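## Task

Move three items, each kept in its current upright orientation with its entire base resting on the destination top: the blue square cup onto the desk beside arm1, the steel tow-ball post onto the long lab bench beside arm2, and the wooden pillar block onto the lab bench beside arm3. All other objects must finish sitting directly on the same furniture top they occupy now. The attempt fails if any item from a top ends up, unheld, on the floor or on a lower board beneath a top. Placements that stay put only because a robot supports them do not count. Finish by opening the grippers and moving the arms away.

## Robot and tools

Setup. Three identical i2rt Big YAM arms, named arm1, arm2 and arm3, each have six revolute joints, a two-finger parallel gripper and a wrist camera. Two fixed room cameras, room_a and room_b, look at the scene. Cameras: arm1_cam_wrist, arm2_cam_wrist, arm3_cam_wrist, room_a, room_b (or "all"). The hand reaches roughly 1.0 m from the joint1 axis. Loose objects may occasionally get nudged by an outside disturbance.

Frames. There is one shared scene frame with its origin on the floor and +z up. The hand point is the spot midway between the fingertips; its z axis runs along the fingers and the fingers close along its y axis. Camera calibrations (K, distortion, T_world_to_cam) are given in OpenCV conventions and may be off by a couple of degrees and millimetres; wrist camera poses are derived from joint readings and can be less accurate.

execute_actions. Argument "actions" is a list holding exactly one action (or empty, which just returns state and pictures). The action is an object keyed by robot name; under each name is {"joints": {...}}. Inside, each key is a joint name with an absolute target, not an offset: joint1_rad to joint6_rad in radians and gripper_m in metres (fingertip gap). Any subset of arms and joints may appear; all named motions start at once and may finish at different moments. Ranges and done-tolerances: joint1_rad -2.879 to 2.879 (±0.045), rotates the arm about its base, positive counter-clockwise seen from above, 0 points where the base faces; joint2_rad 0 to 3.141 (±0.14), shoulder, 0 is upper arm pointing back roughly level, larger lifts it up then forward; joint3_rad 0 to 3.019 (±0.09), elbow, 0 folded, larger opens; joint4_rad -1.692 to 1.57 (±0.055), wrist pitch, positive tips fingers up; joint5_rad -1.57 to 1.57 (±0.03), sideways wrist swing, positive toward the arm's right; joint6_rad -2.094 to 2.094 (±0.035), hand roll, positive clockwise viewed from behind; gripper_m 0 to 0.093 (±0.003), grip force about 50–62 N per pad. Optional "cameras" lists which images to return; omitted, null or ["all"] gives all, [] gives none. Unknown keys or out-of-range numbers cause the whole call to be rejected with no motion. Joints differ in speed, so the path between postures can bulge outward; plan clearance. Joints left unnamed may keep pushing toward an earlier target.

wait: {"seconds": 0 to 10}; nothing new is commanded, the scene keeps running, and it returns state and images like an empty action.

zoom_image: {"camera": name, "region": [x0, y0, x1, y1]} in pixels of that camera's latest full image (896x504, origin top-left), at most 504 by 504 pixels. Gives a closer look.

read_manual: optional "section" ("licences"); returns licence text, no motion.

finished_scene: {"scene": n} closes the current scene irreversibly, reports success, and gives the next task. Do it only once objects rest stably, grippers are open and arms have backed off.

Reading results. joint_status reports how each commanded motion ended. "off_target": stopped short and may still be pushing. "contact_stop" or "time_out": the target is dropped and the joint holds its resting place, except that after a time_out a joint may keep a nearby target and continue pushing (listed in on_its_own). "not_followed", together with a "joint command not followed" line and usually a "cause:", means a self/inter-arm clearance check blocked that arm's joint targets; the gripper part still runs, and the blocked targets may be retried on later actions until they pass. on_its_own describes what the call did not command; its "held at" value is the held target, not the actual position. To relieve a joint that keeps pushing, send its reported position as the target. Very small target changes may produce no motion. A joint supporting a load may sag.

Heat. Holding loads warms motors, even while you are thinking. A MOTOR HOT line appears from 85 °C; at 100 °C the arm's motors and gripper let go and it falls, shown as an OVER-TEMPERATURE FAULT, with "limit_stop_at_motor_heat" on unreached keys; resend those targets afterwards. Some heat carries into the next scene. Avoid long pushes against objects or furniture and do not hold loads longer than necessary.

Hazards. The arms never stop merely because they touch something; they keep pressing, possibly hard. A strong squeeze between two robots ends the run in failure, and a hard collision may too; no state line reports robot-robot contact, and the clearance check ignores fingers, gripper housings and wrist cameras and can react late. Object contact with robots is not counted. Avoid drops, slips, slams and knocking items off tops. If a call reports a stop, later motion calls in the same reply are skipped. The simulation advances while you compose a reply, holding the last command. Fewer, efficient motions are better.

Each tool is called after "Emit:" as name([rows], argument=value, ...), one row to a line, values as JSON.

## Session

Emit:
execute_actions(actions=[])

Scene clock: 0.00 s.
Motor temperatures (°C, as the motors report them): arm1=[21 21 18 20 18 20] | arm2=[20 21 22 21 18 18] | arm3=[18 21 19 21 18 18]
arm1.joint_positions: joint1_rad=+0.589 joint2_rad=+0.437 joint3_rad=+1.594 joint4_rad=-1.620 joint5_rad=-0.240 joint6_rad=+0.455 gripper_m=+0.095
arm1.joint_status: not commanded
arm1.hand: x=-0.7864 y=+0.0182 z=+1.5605 quat_wxyz=(-0.053, +0.660, -0.531, -0.528) (m; scene frame)
arm2.joint_positions: joint1_rad=+0.450 joint2_rad=+0.467 joint3_rad=+1.566 joint4_rad=-1.236 joint5_rad=-0.104 joint6_rad=+0.809 gripper_m=+0.094
arm2.joint_status: not commanded
arm2.hand: x=+0.0190 y=+0.4948 z=+1.4960 quat_wxyz=(-0.440, -0.750, +0.068, +0.489) (m; scene frame)
arm3.joint_positions: joint1_rad=-0.245 joint2_rad=+0.526 joint3_rad=+1.463 joint4_rad=-1.410 joint5_rad=+0.300 joint6_rad=+0.273 gripper_m=+0.094
arm3.joint_status: not commanded
arm3.hand: x=+0.4200 y=-0.5162 z=+1.4763 quat_wxyz=(+0.039, -0.833, +0.154, +0.530) (m; scene frame)
pictures: arm1_cam_wrist, arm2_cam_wrist, arm3_cam_wrist, room_a, room_b
Images, in order (width x height): arm1_cam_wrist 896x504, arm2_cam_wrist 896x504, arm3_cam_wrist 896x504, room_a 896x504, room_b 896x504.

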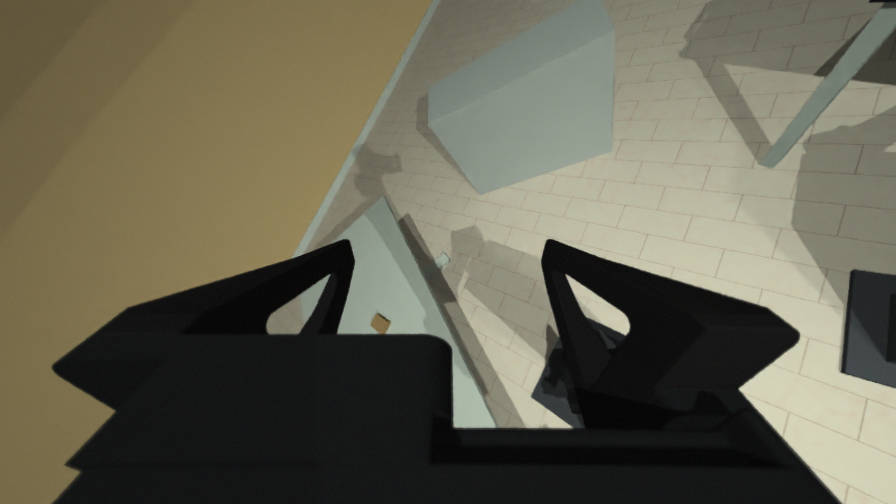

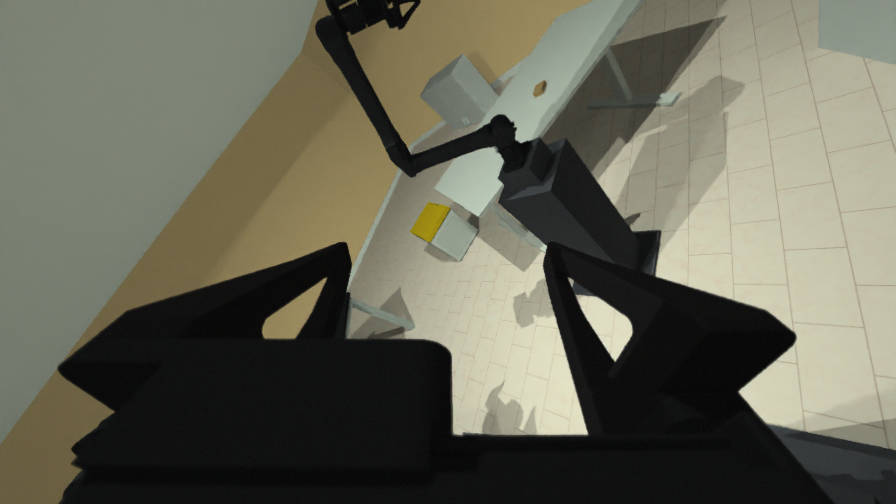

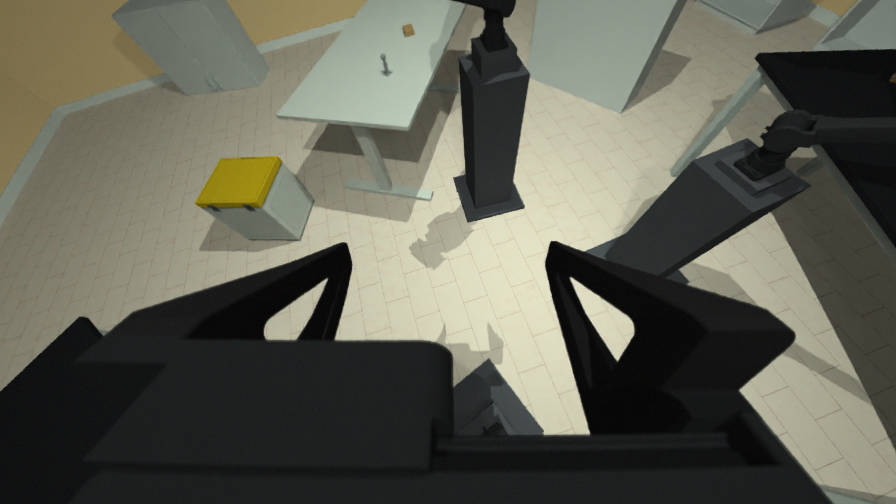

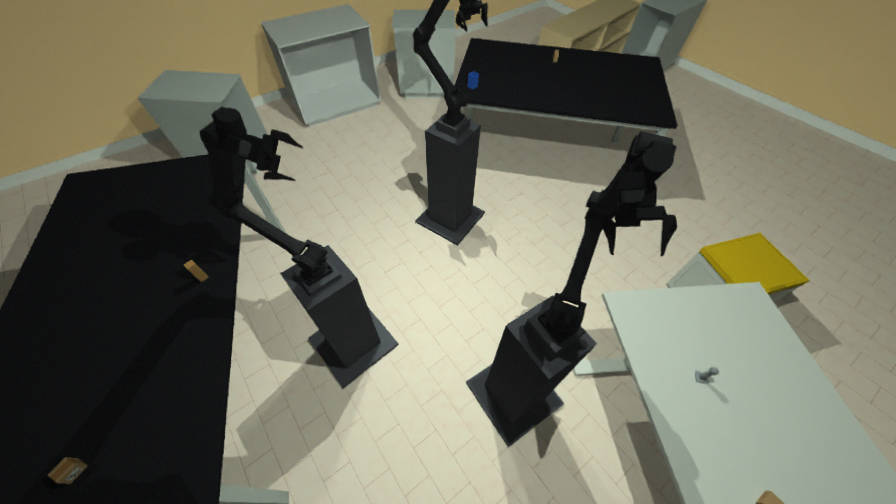

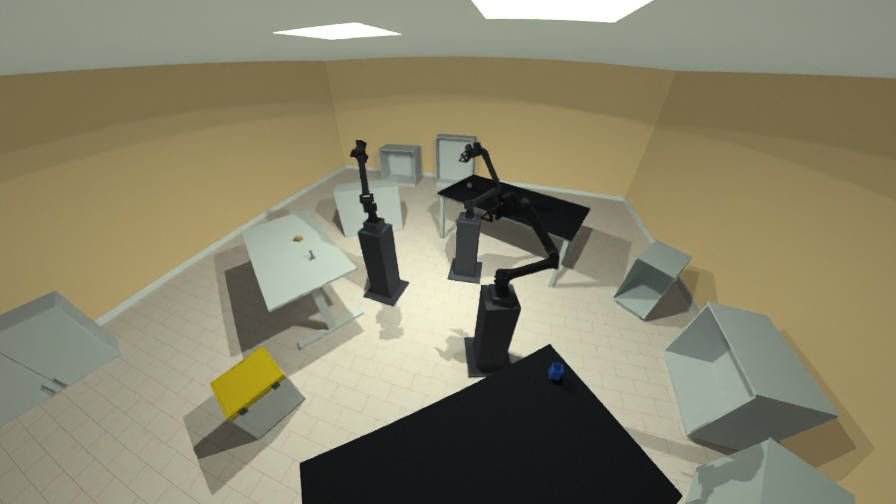

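Emit:
zoom_image(camera="room_a", region=[430,20,630,130])

Emit:
zoom_image(camera="room_a", region=[20,230,320,504])

Emit:
zoom_image(camera="room_a", region=[640,330,800,420])

Emit:
zoom_image(camera="room_b", region=[500,330,620,400])

Emit:
zoom_image(camera="room_b", region=[260,220,380,290])

Region (430, 20, 630, 130) of room_a's 896x504 image, scaled by 2.520, with more detail than that image has; it fills the top 277 rows of this view, and the rest is white.

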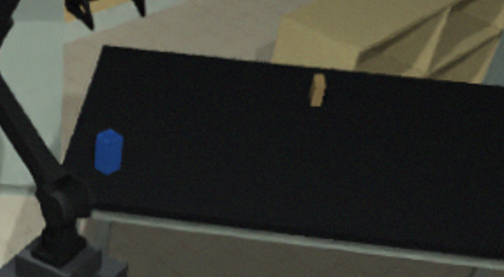

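Region (20, 230, 320, 504) of room_a's 896x504 image, scaled by 1.680, with more detail than that image has; it fills the top 460 rows of this view, and the rest is white.

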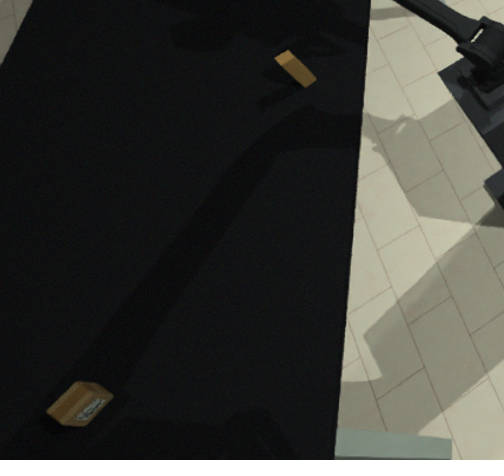

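Region (640, 330, 800, 420) of room_a's 896x504 image, scaled by 3.150, with more detail than that image has; it fills the top 284 rows of this view, and the rest is white.

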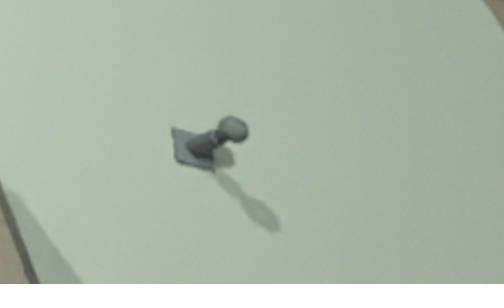

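Region (500, 330, 620, 400) of room_b's 896x504 image, scaled by 4.200, with more detail than that image has; it fills the top 294 rows of this view, and the rest is white.

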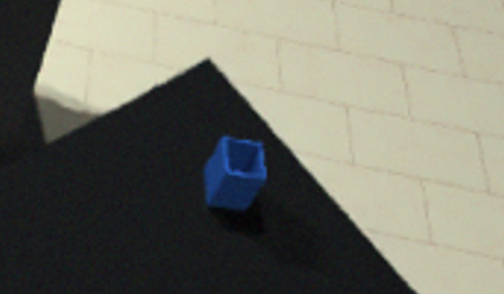

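Region (260, 220, 380, 290) of room_b's 896x504 image, scaled by 4.200, with more detail than that image has; it fills the top 294 rows of this view, and the rest is white.

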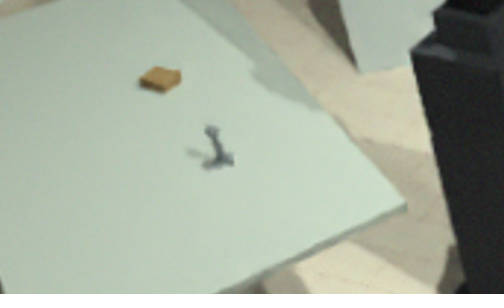

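Emit:
execute_actions([
  {"arm1":{"joints":{"joint1_rad":2.4,"joint2_rad":1.594,"joint3_rad":1.164,"joint4_rad":-0.617,"joint5_rad":0,"joint6_rad":0}},"arm2":{"joints":{"joint1_rad":-2.38,"joint2_rad":1.4,"joint3_rad":1.164,"joint4_rad":-0.81,"joint5_rad":0,"joint6_rad":0}},"arm3":{"joints":{"joint1_rad":1.92,"joint2_rad":1.45,"joint3_rad":1.164,"joint4_rad":-0.76,"joint5_rad":0,"joint6_rad":0}}},
])

Scene clock: 50.97 s.
Motor temperatures (°C, as the motors report them): arm1=[21 22 20 20 18 20] | arm2=[20 22 24 21 18 18] | arm3=[18 21 21 21 18 18]
arm1.joint_positions: joint1_rad=+2.406 joint2_rad=+1.592 joint3_rad=+1.166 joint4_rad=-0.638 joint5_rad=+0.000 joint6_rad=+0.009 gripper_m=+0.095
arm1.joint_status: all done
arm1.hand: x=-1.1185 y=-0.4230 z=+1.1024 quat_wxyz=(+0.097, +0.898, +0.360, -0.233) (m; scene frame)
arm2.joint_positions: joint1_rad=-2.382 joint2_rad=+1.410 joint3_rad=+1.157 joint4_rad=-0.827 joint5_rad=-0.001 joint6_rad=+0.015 gripper_m=+0.094
arm2.joint_status: all done
arm2.hand: x=+0.4630 y=+0.9607 z=+1.0297 quat_wxyz=(+0.220, -0.392, +0.887, +0.102) (m; scene frame)
arm3.joint_positions: joint1_rad=+1.920 joint2_rad=+1.439 joint3_rad=+1.164 joint4_rad=-0.767 joint5_rad=-0.001 joint6_rad=+0.011 gripper_m=+0.094
arm3.joint_status: all done
arm3.hand: x=+0.9247 y=-0.9621 z=+1.0924 quat_wxyz=(-0.235, -0.423, -0.869, +0.105) (m; scene frame)
pictures: arm1_cam_wrist, arm2_cam_wrist, arm3_cam_wrist, room_a, room_b
camera_calibration (this result's frames):
arm1_cam_wrist: T_world_to_cam=[[-0.700097, 0.714048, -0.000372305, -0.483136], [0.709359, 0.695559, 0.114049, 0.963231], [0.0816953, 0.0795812, -0.993475, 1.34368], [0, 0, 0, 1]] pos_world=[-1.13129, -0.431934, 1.22488]
arm2_cam_wrist: T_world_to_cam=[[0.740926, -0.671529, -0.00883242, 0.311431], [-0.666572, -0.736934, 0.112299, 0.907879], [-0.0819211, -0.077318, -0.993635, 1.2612], [0, 0, 0, 1]] pos_world=[0.477738, 0.975695, 1.15397]
arm3_cam_wrist: T_world_to_cam=[[-0.786869, -0.617039, -0.0100348, 0.145194], [-0.614608, 0.782096, 0.102868, 1.21322], [-0.0556251, 0.0871107, -0.994644, 1.34506], [0, 0, 0, 1]] pos_world=[0.934721, -0.976432, 1.21451]
Images, in order (width x height): arm1_cam_wrist 896x504, arm2_cam_wrist 896x504, arm3_cam_wrist 896x504, room_a 896x504, room_b 896x504.

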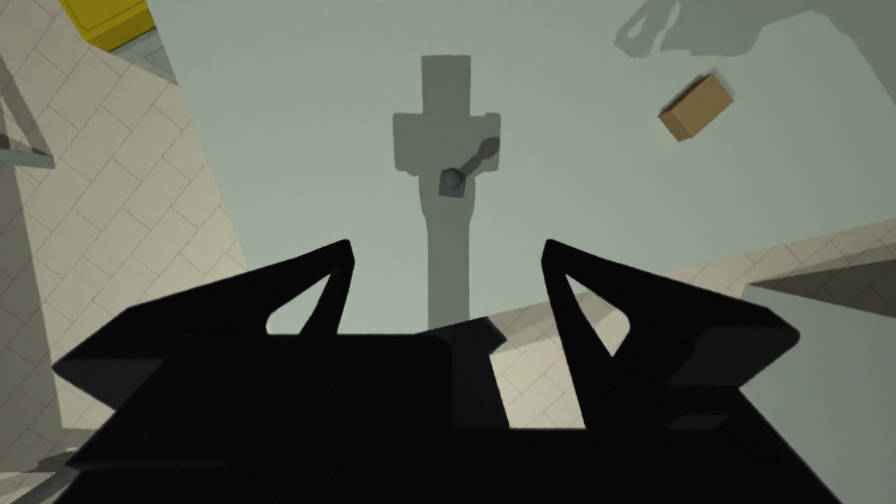

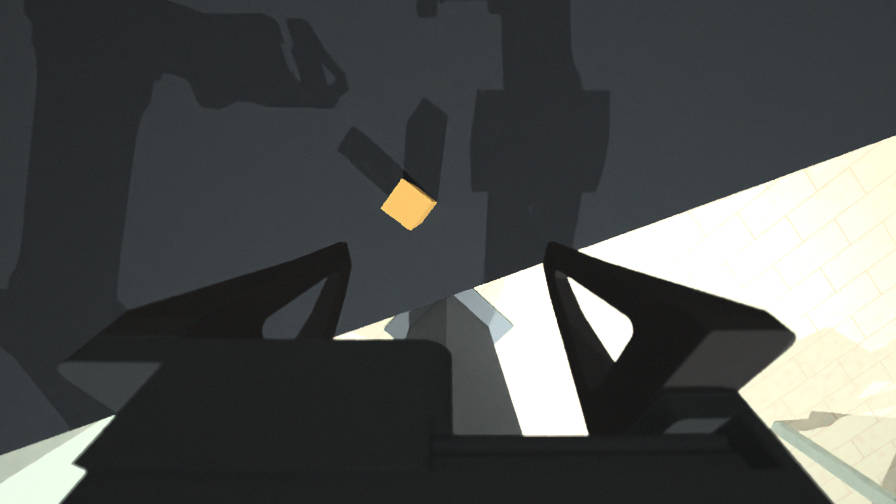

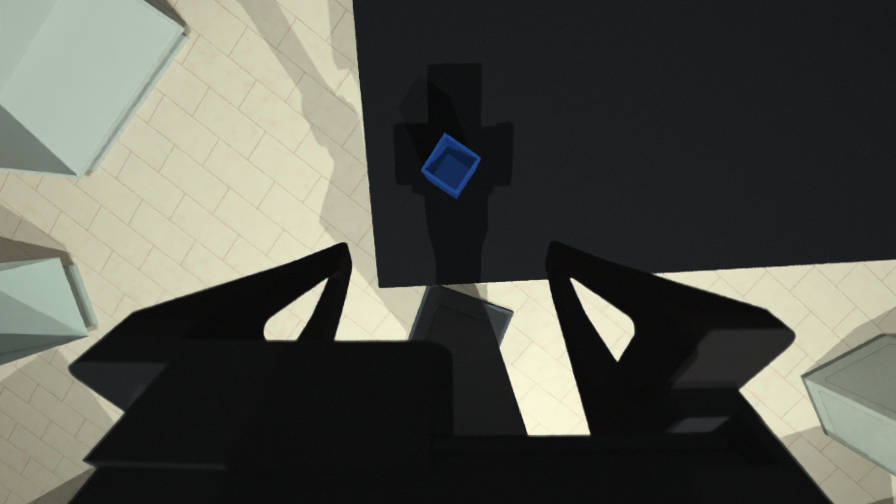

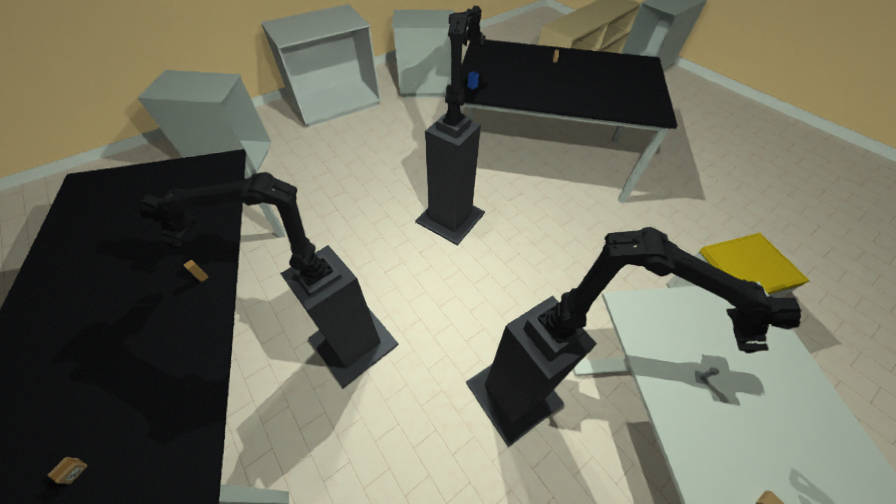

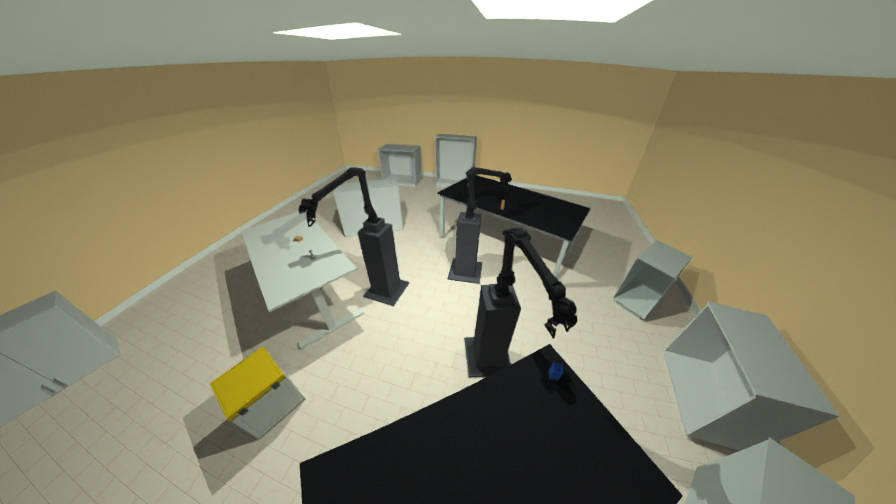

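Emit:
execute_actions([
  {"arm1":{"joints":{"joint2_rad":2.155,"joint3_rad":1.696,"joint4_rad":-1.1}},"arm2":{"joints":{"joint1_rad":-2.31,"joint2_rad":1.821,"joint3_rad":1.551,"joint4_rad":-1.29}},"arm3":{"joints":{"joint2_rad":2.036,"joint3_rad":1.689,"joint4_rad":-1.215}}},
])

Scene clock: 64.97 s.
Motor temperatures (°C, as the motors report them): arm1=[21 22 21 20 18 20] | arm2=[20 22 25 21 18 18] | arm3=[18 21 22 21 18 18]
arm1.joint_positions: joint1_rad=+2.406 joint2_rad=+2.156 joint3_rad=+1.655 joint4_rad=-1.085 joint5_rad=+0.000 joint6_rad=+0.009 gripper_m=+0.095
arm1.joint_status: all done
arm1.hand: x=-1.1572 y=-0.4612 z=+0.9471 quat_wxyz=(-0.001, +0.928, +0.372, +0.006) (m; scene frame)
arm2.joint_positions: joint1_rad=-2.309 joint2_rad=+1.836 joint3_rad=+1.489 joint4_rad=-1.274 joint5_rad=-0.001 joint6_rad=+0.014 gripper_m=+0.094
arm2.joint_status: all done
arm2.hand: x=+0.4459 y=+0.9999 z=+0.9296 quat_wxyz=(-0.023, -0.437, +0.899, -0.011) (m; scene frame)
arm3.joint_positions: joint1_rad=+1.920 joint2_rad=+2.020 joint3_rad=+1.649 joint4_rad=-1.207 joint5_rad=-0.001 joint6_rad=+0.011 gripper_m=+0.094
arm3.joint_status: all done
arm3.hand: x=+0.9694 y=-1.0153 z=+0.9507 quat_wxyz=(+0.004, -0.436, -0.900, -0.008) (m; scene frame)
pictures: arm1_cam_wrist, arm2_cam_wrist, arm3_cam_wrist, room_a, room_b
camera_calibration (this result's frames):
arm1_cam_wrist: T_world_to_cam=[[-0.700384, 0.713761, -0.0028166, -0.481215], [0.57281, 0.564419, 0.594407, 0.361524], [0.425855, 0.4147, -0.804159, 1.56908], [0, 0, 0, 1]] pos_world=[-1.21232, -0.511276, 1.04554]
arm2_cam_wrist: T_world_to_cam=[[0.786573, -0.617495, -0.00164893, 0.268523], [-0.489361, -0.624979, 0.608216, 0.284607], [-0.376601, -0.4776, -0.79377, 1.50923], [0, 0, 0, 1]] pos_world=[0.49644, 1.06449, 1.02532]
arm3_cam_wrist: T_world_to_cam=[[-0.785732, -0.61856, -0.00308526, 0.136883], [-0.497973, 0.629581, 0.596365, 0.55976], [-0.366945, 0.470119, -0.802708, 1.71947], [0, 0, 0, 1]] pos_world=[1.01725, -1.0761, 1.04683]
Images, in order (width x height): arm1_cam_wrist 896x504, arm2_cam_wrist 896x504, arm3_cam_wrist 896x504, room_a 896x504, room_b 896x504.

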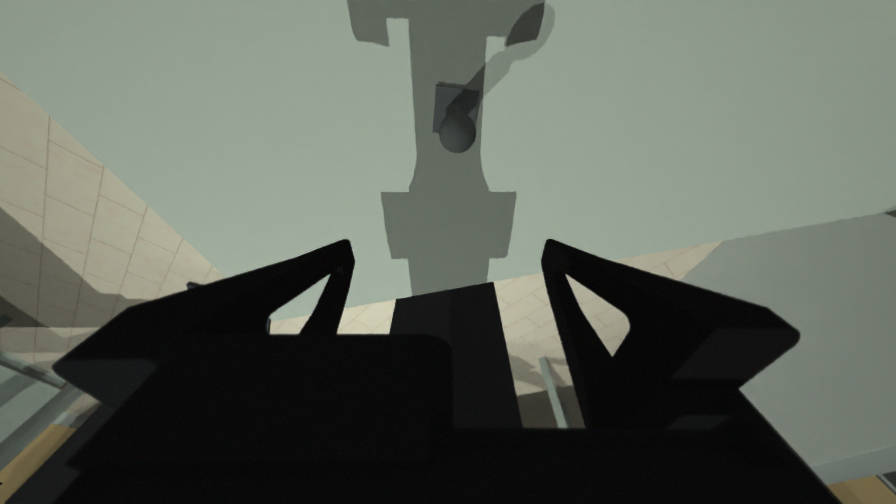

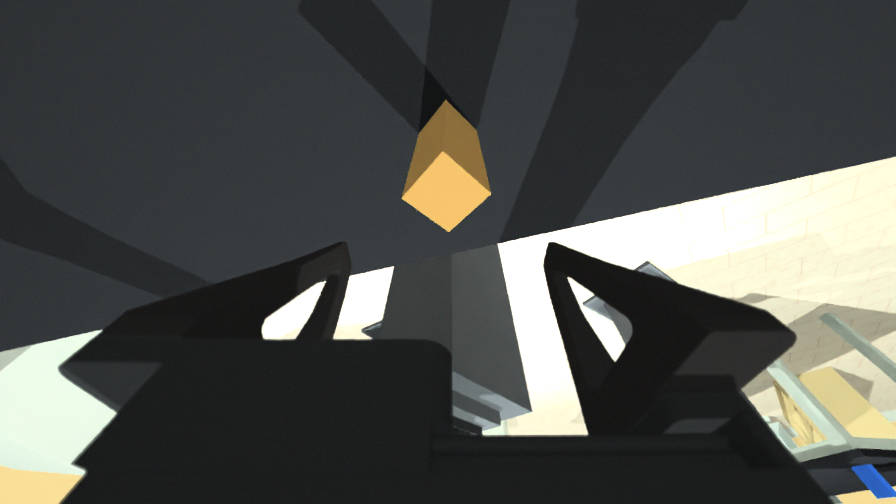

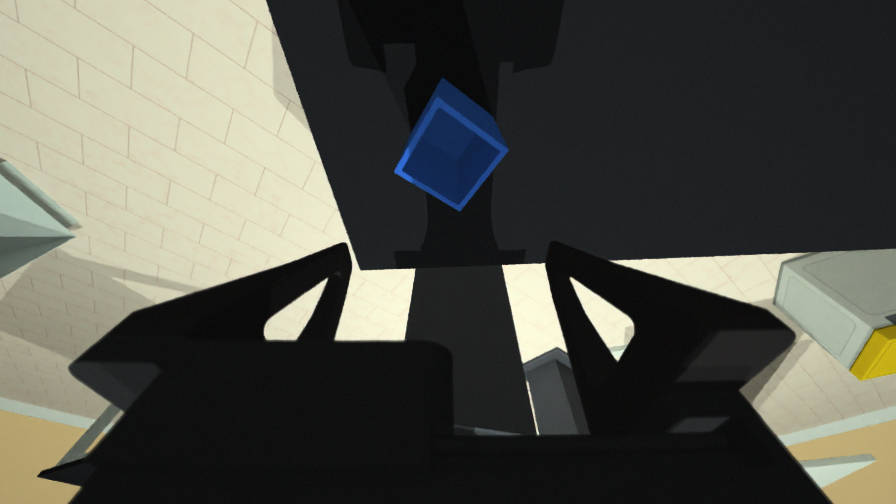

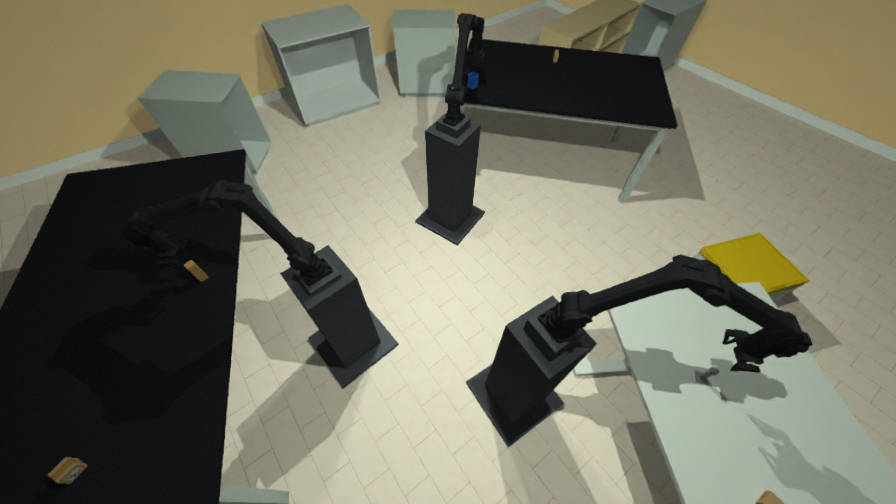

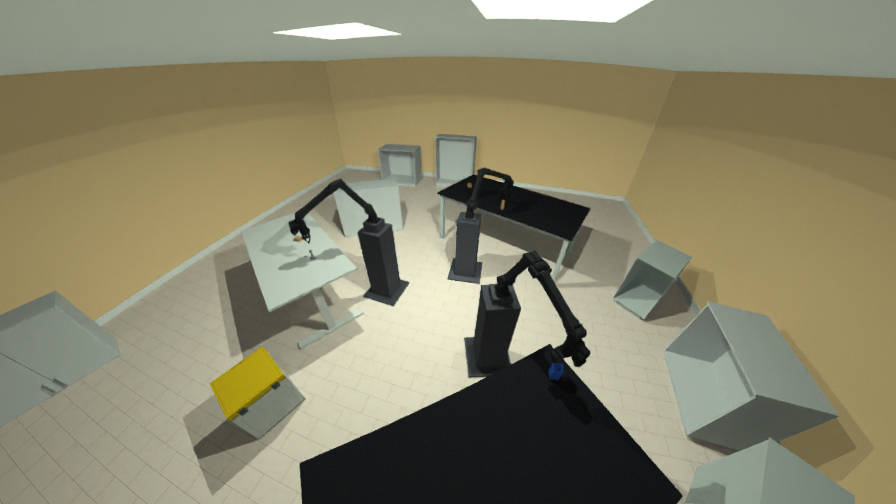

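Emit:
execute_actions([
  {"arm1":{"joints":{"joint1_rad":2.39,"joint2_rad":2.379,"joint3_rad":1.76,"joint4_rad":-0.9}},"arm2":{"joints":{"joint2_rad":1.4}},"arm3":{"joints":{"joint2_rad":2.175,"joint3_rad":1.612,"joint4_rad":-1.015,"joint6_rad":0.56}}},
], cameras=["arm1_cam_wrist","arm3_cam_wrist"])

Scene clock: 78.90 s.
Motor temperatures (°C, as the motors report them): arm1=[21 23 22 20 18 20] | arm2=[20 23 27 21 18 18] | arm3=[18 22 23 21 18 18]
arm1.joint_positions: joint1_rad=+2.397 joint2_rad=+2.376 joint3_rad=+1.747 joint4_rad=-0.918 joint5_rad=+0.000 joint6_rad=+0.009 gripper_m=+0.095
arm1.joint_status: all done
arm1.hand: x=-1.1884 y=-0.4835 z=+0.8413 quat_wxyz=(+0.006, +0.930, +0.368, -0.012) (m; scene frame)
arm2.joint_positions: joint1_rad=-2.309 joint2_rad=+1.407 joint3_rad=+1.517 joint4_rad=-1.275 joint5_rad=-0.001 joint6_rad=+0.014 gripper_m=+0.094
arm2.joint_status: all done
arm2.hand: x=+0.4281 y=+0.9766 z=+1.1585 quat_wxyz=(+0.180, -0.428, +0.881, +0.091) (m; scene frame)
arm3.joint_positions: joint1_rad=+1.920 joint2_rad=+2.161 joint3_rad=+1.606 joint4_rad=-1.024 joint5_rad=-0.001 joint6_rad=+0.547 gripper_m=+0.094
arm3.joint_status: all done
arm3.hand: x=+0.9758 y=-1.0217 z=+0.8530 quat_wxyz=(+0.007, -0.659, -0.752, -0.007) (m; scene frame)
pictures: arm1_cam_wrist, arm3_cam_wrist
camera_calibration (this result's frames):
arm1_cam_wrist: T_world_to_cam=[[-0.69383, 0.720134, -0.00265179, -0.476727], [0.594276, 0.574641, 0.562693, 0.511961], [0.406738, 0.388838, -0.826661, 1.49028], [0, 0, 0, 1]] pos_world=[-1.24117, -0.530364, 0.942617]
arm3_cam_wrist: T_world_to_cam=[[-0.991352, -0.131054, 0.00683457, 0.827901], [-0.100764, 0.793524, 0.600138, 0.401888], [-0.0840741, 0.594259, -0.799867, 1.49476], [0, 0, 0, 1]] pos_world=[0.986907, -1.09868, 0.948763]
Images, in order (width x height): arm1_cam_wrist 896x504, arm3_cam_wrist 896x504.

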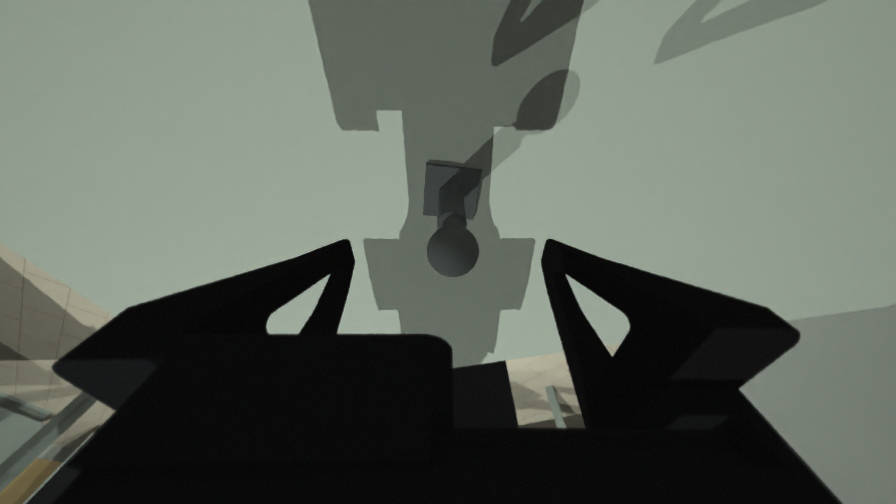

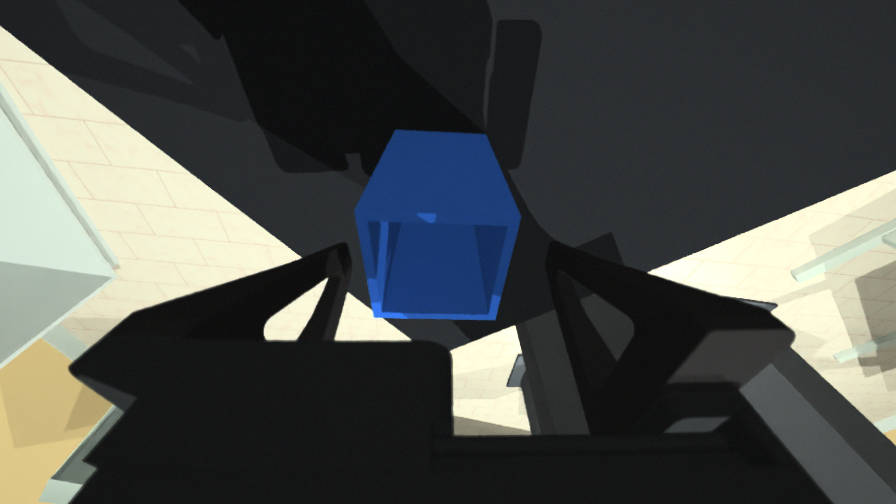

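Emit:
execute_actions([
  {"arm1":{"joints":{"joint2_rad":2.403,"joint3_rad":1.72,"joint4_rad":-0.88}},"arm2":{"joints":{"joint1_rad":0.539,"joint2_rad":1.3,"joint3_rad":0.57,"joint4_rad":0.58}},"arm3":{"joints":{"gripper_m":0.03}}},
], cameras=["arm1_cam_wrist","arm3_cam_wrist"])

Scene clock: 87.30 s.
Motor temperatures (°C, as the motors report them): arm1=[21 24 22 20 18 20] | arm2=[20 22 27 21 18 18] | arm3=[18 22 22 21 18 18]
arm1.joint_positions: joint1_rad=+2.397 joint2_rad=+2.378 joint3_rad=+1.725 joint4_rad=-0.897 joint5_rad=+0.000 joint6_rad=+0.009 gripper_m=+0.095
arm1.joint_status: all done
arm1.hand: x=-1.1842 y=-0.4795 z=+0.8331 quat_wxyz=(+0.006, +0.930, +0.368, -0.010) (m; scene frame)
arm2.joint_positions: joint1_rad=+0.537 joint2_rad=+1.312 joint3_rad=+0.586 joint4_rad=+0.550 joint5_rad=+0.000 joint6_rad=+0.013 gripper_m=+0.094
arm2.joint_status: all done
arm2.hand: x=-0.2990 y=+0.2740 z=+1.0450 quat_wxyz=(-0.201, -0.731, -0.230, +0.610) (m; scene frame)
arm3.joint_positions: joint1_rad=+1.920 joint2_rad=+2.161 joint3_rad=+1.606 joint4_rad=-1.024 joint5_rad=+0.000 joint6_rad=+0.548 gripper_m=+0.053
arm3.joint_status: gripper_m off_target (ended at +0.053, target +0.030)
arm3.hand: x=+0.9757 y=-1.0217 z=+0.8530 quat_wxyz=(+0.007, -0.659, -0.752, -0.006) (m; scene frame)
pictures: arm1_cam_wrist, arm3_cam_wrist
camera_calibration (this result's frames):
arm1_cam_wrist: T_world_to_cam=[[-0.69383, 0.720134, -0.0026664, -0.476688], [0.593026, 0.573457, 0.565214, 0.507641], [0.408559, 0.390581, -0.82494, 1.48175], [0, 0, 0, 1]] pos_world=[-1.23717, -0.526576, 0.934162]
arm3_cam_wrist: T_world_to_cam=[[-0.991495, -0.129929, 0.00750798, 0.828504], [-0.0994966, 0.793926, 0.599818, 0.401391], [-0.0838944, 0.59397, -0.800101, 1.49453], [0, 0, 0, 1]] pos_world=[0.986777, -1.09873, 0.948792]
Images, in order (width x height): arm1_cam_wrist 896x504, arm3_cam_wrist 896x504.

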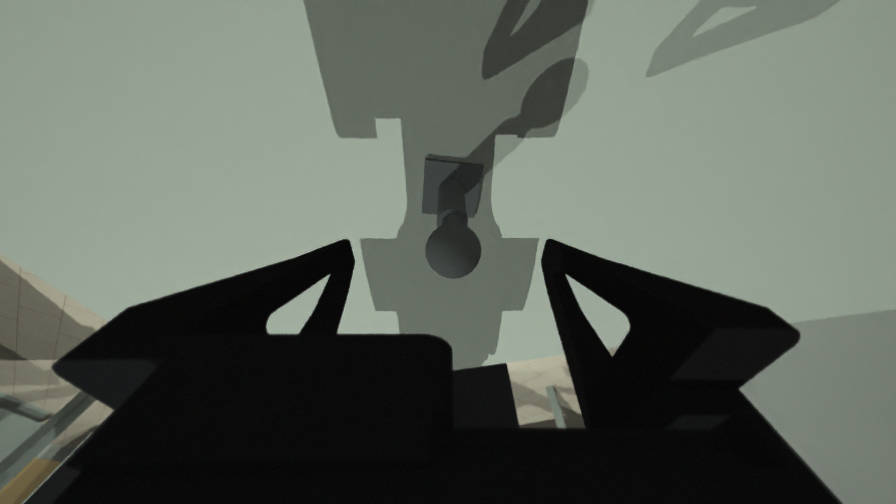

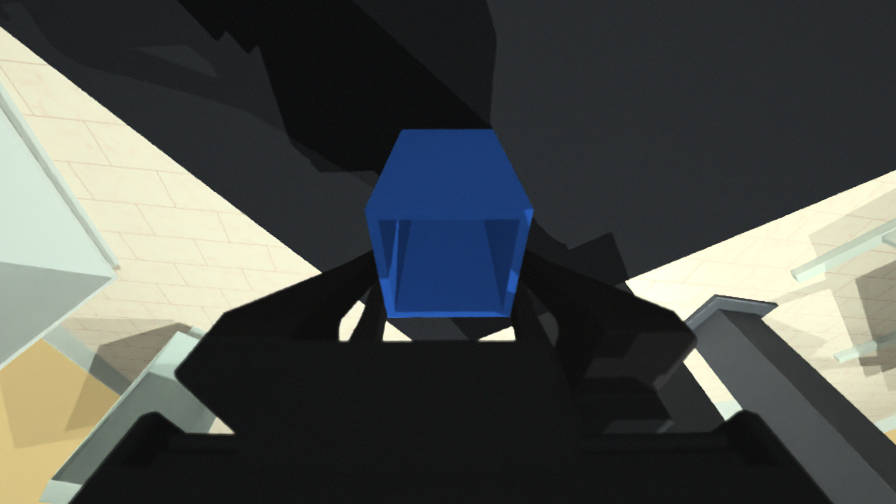

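Emit:
execute_actions([
  {"arm1":{"joints":{"joint2_rad":2.42}},"arm3":{"joints":{"joint2_rad":1.93,"joint3_rad":1.91,"joint4_rad":-1.54}}},
], cameras=["arm1_cam_wrist"])

Scene clock: 93.67 s.
Motor temperatures (°C, as the motors report them): arm1=[21 24 22 20 18 20] | arm2=[20 22 27 21 18 18] | arm3=[18 23 22 21 18 18]
arm1.joint_positions: joint1_rad=+2.397 joint2_rad=+2.395 joint3_rad=+1.725 joint4_rad=-0.897 joint5_rad=+0.000 joint6_rad=+0.009 gripper_m=+0.095
arm1.joint_status: all done
arm1.hand: x=-1.1810 y=-0.4765 z=+0.8228 quat_wxyz=(+0.002, +0.930, +0.368, -0.003) (m; scene frame)
arm2.joint_positions: joint1_rad=+0.537 joint2_rad=+1.312 joint3_rad=+0.586 joint4_rad=+0.550 joint5_rad=+0.000 joint6_rad=+0.013 gripper_m=+0.094
arm2.joint_status: not commanded
arm2.hand: x=-0.2990 y=+0.2740 z=+1.0450 quat_wxyz=(-0.201, -0.731, -0.230, +0.610) (m; scene frame)
arm3.joint_positions: joint1_rad=+1.920 joint2_rad=+1.902 joint3_rad=+1.908 joint4_rad=-1.530 joint5_rad=+0.000 joint6_rad=+0.548 gripper_m=+0.053
arm3.joint_status: all done
arm3.hand: x=+0.9694 y=-1.0182 z=+1.1163 quat_wxyz=(-0.020, -0.659, -0.752, -0.002) (m; scene frame)
pictures: arm1_cam_wrist
camera_calibration (this result's frames):
arm1_cam_wrist: T_world_to_cam=[[-0.693825, 0.720138, -0.00274493, -0.476599], [0.586217, 0.567003, 0.578668, 0.487632], [0.418277, 0.399886, -0.815558, 1.47896], [0, 0, 0, 1]] pos_world=[-1.23515, -0.524688, 0.922695]
Images, in order (width x height): arm1_cam_wrist 896x504.

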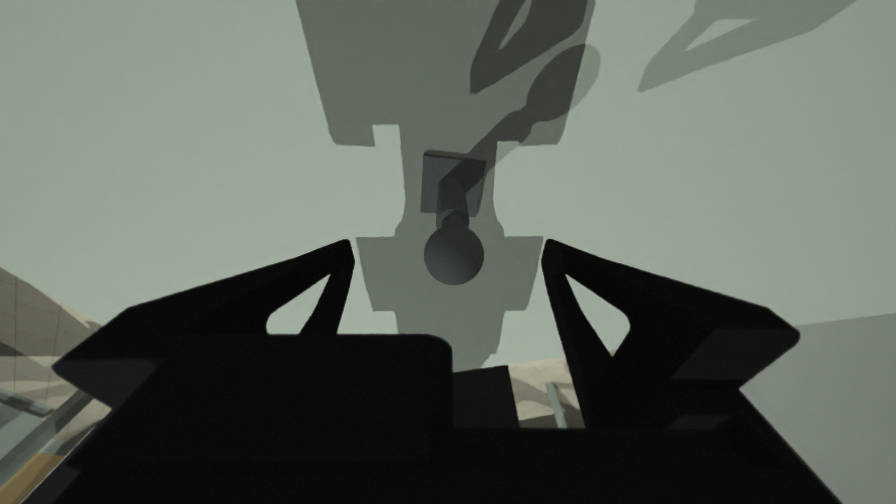

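Emit:
execute_actions([
  {"arm1":{"joints":{"joint2_rad":2.437,"joint3_rad":1.71}},"arm3":{"joints":{"joint1_rad":0.3,"joint3_rad":1.86,"joint6_rad":1.58}}},
], cameras=[])

Emit:
execute_actions([
  {"arm1":{"joints":{"gripper_m":0.01}}},
], cameras=["arm1_cam_wrist","room_a"])

Scene clock: 99.10 s.
Motor temperatures (°C, as the motors report them): arm1=[21 24 21 20 18 20] | arm2=[20 22 26 21 18 18] | arm3=[18 23 22 21 18 18]
arm1.joint_positions: joint1_rad=+2.397 joint2_rad=+2.413 joint3_rad=+1.716 joint4_rad=-0.897 joint5_rad=+0.000 joint6_rad=+0.009 gripper_m=+0.095
arm1.joint_status: all done
arm1.hand: x=-1.1739 y=-0.4697 z=+0.8086 quat_wxyz=(-0.003, +0.930, +0.368, +0.010) (m; scene frame)
arm2.joint_positions: joint1_rad=+0.537 joint2_rad=+1.312 joint3_rad=+0.586 joint4_rad=+0.550 joint5_rad=+0.000 joint6_rad=+0.013 gripper_m=+0.094
arm2.joint_status: not commanded
arm2.hand: x=-0.2990 y=+0.2740 z=+1.0450 quat_wxyz=(-0.201, -0.731, -0.230, +0.610) (m; scene frame)
arm3.joint_positions: joint1_rad=+0.293 joint2_rad=+1.909 joint3_rad=+1.861 joint4_rad=-1.531 joint5_rad=+0.002 joint6_rad=+1.567 gripper_m=+0.053
arm3.joint_status: all done
arm3.hand: x=+0.1110 y=-0.8926 z=+1.0931 quat_wxyz=(+0.010, -0.891, +0.455, +0.001) (m; scene frame)
pictures: none
No camera images: the call's "cameras" was empty. Leave "cameras" out to get every camera's image.

Scene clock: 99.80 s.
Motor temperatures (°C, as the motors report them): arm1=[21 24 21 20 18 20] | arm2=[20 22 26 21 18 18] | arm3=[18 23 22 21 18 18]
arm1.joint_positions: joint1_rad=+2.397 joint2_rad=+2.413 joint3_rad=+1.716 joint4_rad=-0.896 joint5_rad=+0.000 joint6_rad=+0.009 gripper_m=+0.028
arm1.joint_status: gripper_m off_target (ended at +0.028, target +0.010)
arm1.hand: x=-1.1742 y=-0.4697 z=+0.8086 quat_wxyz=(-0.003, +0.930, +0.368, +0.010) (m; scene frame)
arm2.joint_positions: joint1_rad=+0.537 joint2_rad=+1.312 joint3_rad=+0.586 joint4_rad=+0.550 joint5_rad=+0.000 joint6_rad=+0.013 gripper_m=+0.094
arm2.joint_status: not commanded
arm2.hand: x=-0.2990 y=+0.2740 z=+1.0450 quat_wxyz=(-0.201, -0.731, -0.230, +0.610) (m; scene frame)
arm3.joint_positions: joint1_rad=+0.293 joint2_rad=+1.909 joint3_rad=+1.861 joint4_rad=-1.531 joint5_rad=+0.002 joint6_rad=+1.568 gripper_m=+0.053
arm3.joint_status: not commanded
arm3.hand: x=+0.1110 y=-0.8926 z=+1.0931 quat_wxyz=(+0.010, -0.890, +0.455, +0.001) (m; scene frame)
pictures: arm1_cam_wrist, room_a
camera_calibration (this result's frames):
arm1_cam_wrist: T_world_to_cam=[[-0.693817, 0.720146, -0.002881, -0.476677], [0.57479, 0.556176, 0.600237, 0.452138], [0.433861, 0.414799, -0.799817, 1.47448], [0, 0, 0, 1]] pos_world=[-1.23033, -0.519802, 0.906547]
Images, in order (width x height): arm1_cam_wrist 896x504, room_a 896x504.

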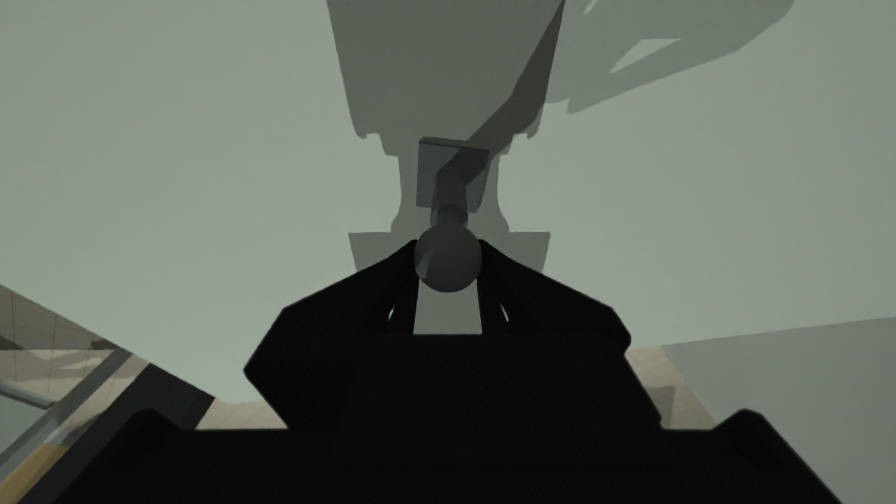

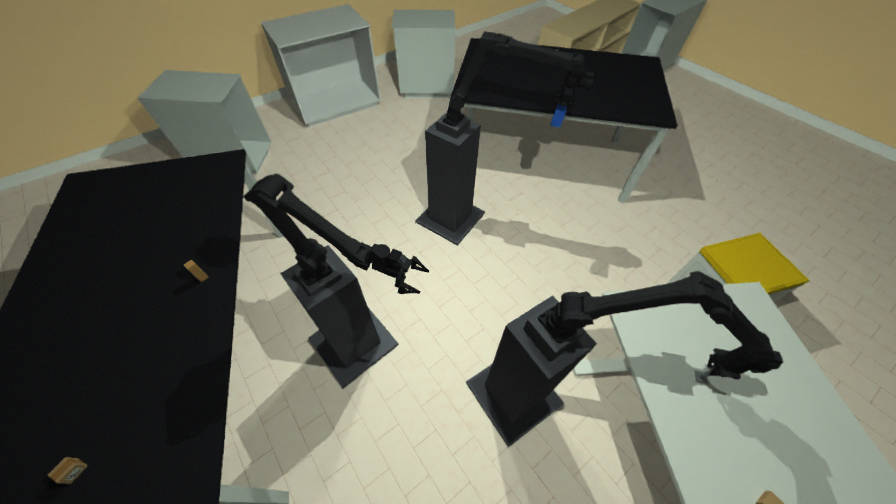

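Emit:
execute_actions([
  {"arm1":{"joints":{"joint2_rad":2.2,"joint4_rad":-1.12}}},
], cameras=[])

Emit:
execute_actions([
  {"arm1":{"joints":{"joint1_rad":-0.885,"joint2_rad":1.455,"joint3_rad":1.065,"joint4_rad":-1.22,"joint6_rad":1.58}}},
], cameras=["arm1_cam_wrist","arm2_cam_wrist","room_a"])

Scene clock: 113.73 s.
Motor temperatures (°C, as the motors report them): arm1=[21 24 21 20 18 20] | arm2=[20 22 25 21 18 18] | arm3=[18 23 22 21 18 18]
arm1.joint_positions: joint1_rad=+2.397 joint2_rad=+2.206 joint3_rad=+1.690 joint4_rad=-1.103 joint5_rad=+0.000 joint6_rad=+0.009 gripper_m=+0.028
arm1.joint_status: all done
arm1.hand: x=-1.1632 y=-0.4588 z=+0.9287 quat_wxyz=(-0.007, +0.930, +0.368, +0.022) (m; scene frame)
arm2.joint_positions: joint1_rad=+0.537 joint2_rad=+1.312 joint3_rad=+0.586 joint4_rad=+0.550 joint5_rad=+0.000 joint6_rad=+0.013 gripper_m=+0.094
arm2.joint_status: not commanded
arm2.hand: x=-0.2990 y=+0.2740 z=+1.0450 quat_wxyz=(-0.201, -0.731, -0.230, +0.610) (m; scene frame)
arm3.joint_positions: joint1_rad=+0.293 joint2_rad=+1.909 joint3_rad=+1.861 joint4_rad=-1.531 joint5_rad=+0.002 joint6_rad=+1.568 gripper_m=+0.053
arm3.joint_status: not commanded
arm3.hand: x=+0.1110 y=-0.8926 z=+1.0931 quat_wxyz=(+0.010, -0.890, +0.455, +0.001) (m; scene frame)
pictures: none
No camera images: the call's "cameras" was empty. Leave "cameras" out to get every camera's image.

Scene clock: 116.40 s.
Motor temperatures (°C, as the motors report them): arm1=[21 24 21 20 18 20] | arm2=[20 22 25 21 18 18] | arm3=[18 23 22 21 18 18]
arm1.joint_positions: joint1_rad=-0.889 joint2_rad=+1.462 joint3_rad=+1.062 joint4_rad=-1.203 joint5_rad=+0.001 joint6_rad=+1.570 gripper_m=+0.028
arm1.joint_status: all done
arm1.hand: x=-0.3928 y=+0.1969 z=+1.0853 quat_wxyz=(+0.006, -0.458, -0.889, +0.016) (m; scene frame)
arm2.joint_positions: joint1_rad=+0.537 joint2_rad=+1.312 joint3_rad=+0.586 joint4_rad=+0.550 joint5_rad=+0.000 joint6_rad=+0.013 gripper_m=+0.094
arm2.joint_status: not commanded
arm2.hand: x=-0.2990 y=+0.2740 z=+1.0450 quat_wxyz=(-0.201, -0.731, -0.230, +0.610) (m; scene frame)
arm3.joint_positions: joint1_rad=+0.293 joint2_rad=+1.909 joint3_rad=+1.861 joint4_rad=-1.531 joint5_rad=+0.002 joint6_rad=+1.568 gripper_m=+0.053
arm3.joint_status: not commanded
arm3.hand: x=+0.1110 y=-0.8926 z=+1.0931 quat_wxyz=(+0.010, -0.890, +0.455, +0.001) (m; scene frame)
pictures: arm1_cam_wrist, arm2_cam_wrist, room_a
camera_calibration (this result's frames):
arm1_cam_wrist: T_world_to_cam=[[-0.806572, -0.590169, 0.0337964, -0.239873], [-0.464488, 0.668095, 0.581292, -0.943565], [-0.365639, 0.453156, -0.812993, 0.772965], [0, 0, 0, 1]] pos_world=[-0.349123, 0.138552, 1.18501]
arm2_cam_wrist: T_world_to_cam=[[-0.583319, 0.812135, -0.0132734, -0.382741], [0.575647, 0.401821, -0.712158, 0.813149], [-0.573035, -0.423056, -0.701893, 0.803896], [0, 0, 0, 1]] pos_world=[-0.230686, 0.324189, 1.13826]
Images, in order (width x height): arm1_cam_wrist 896x504, arm2_cam_wrist 896x504, room_a 896x504.

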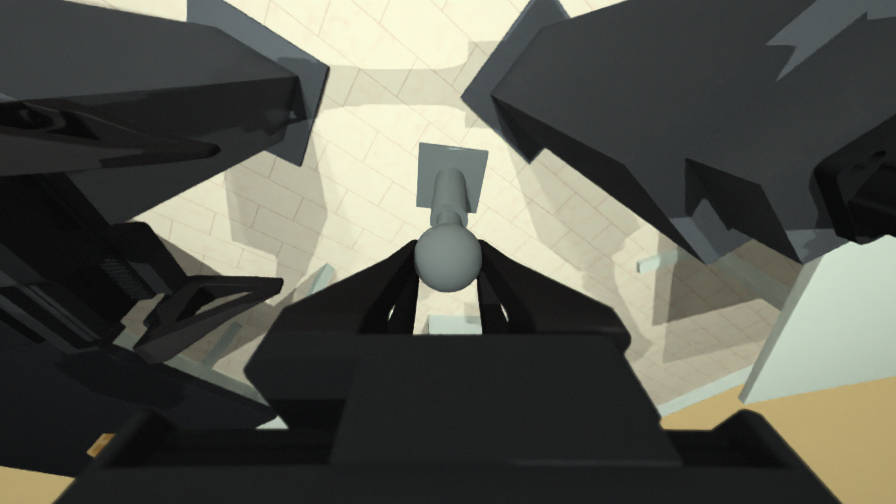

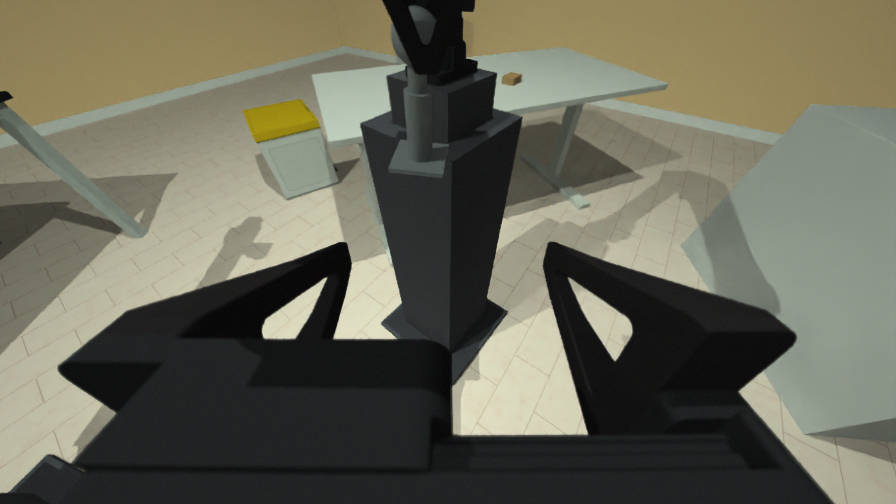

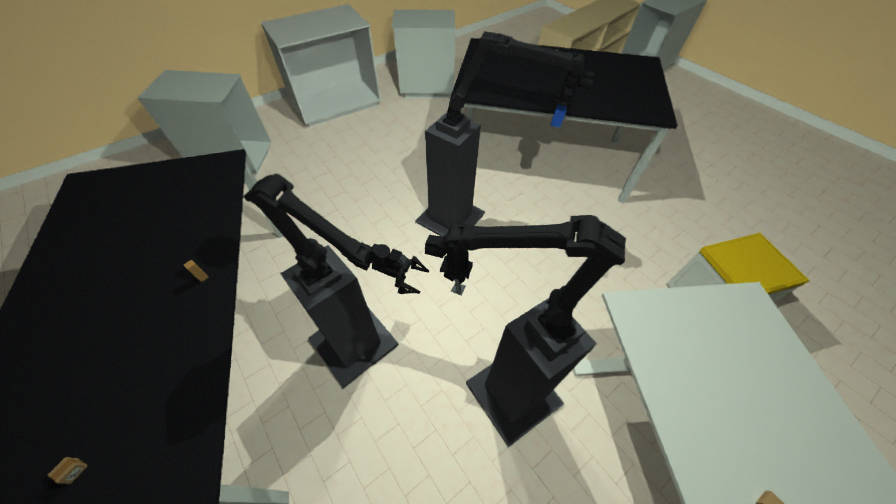

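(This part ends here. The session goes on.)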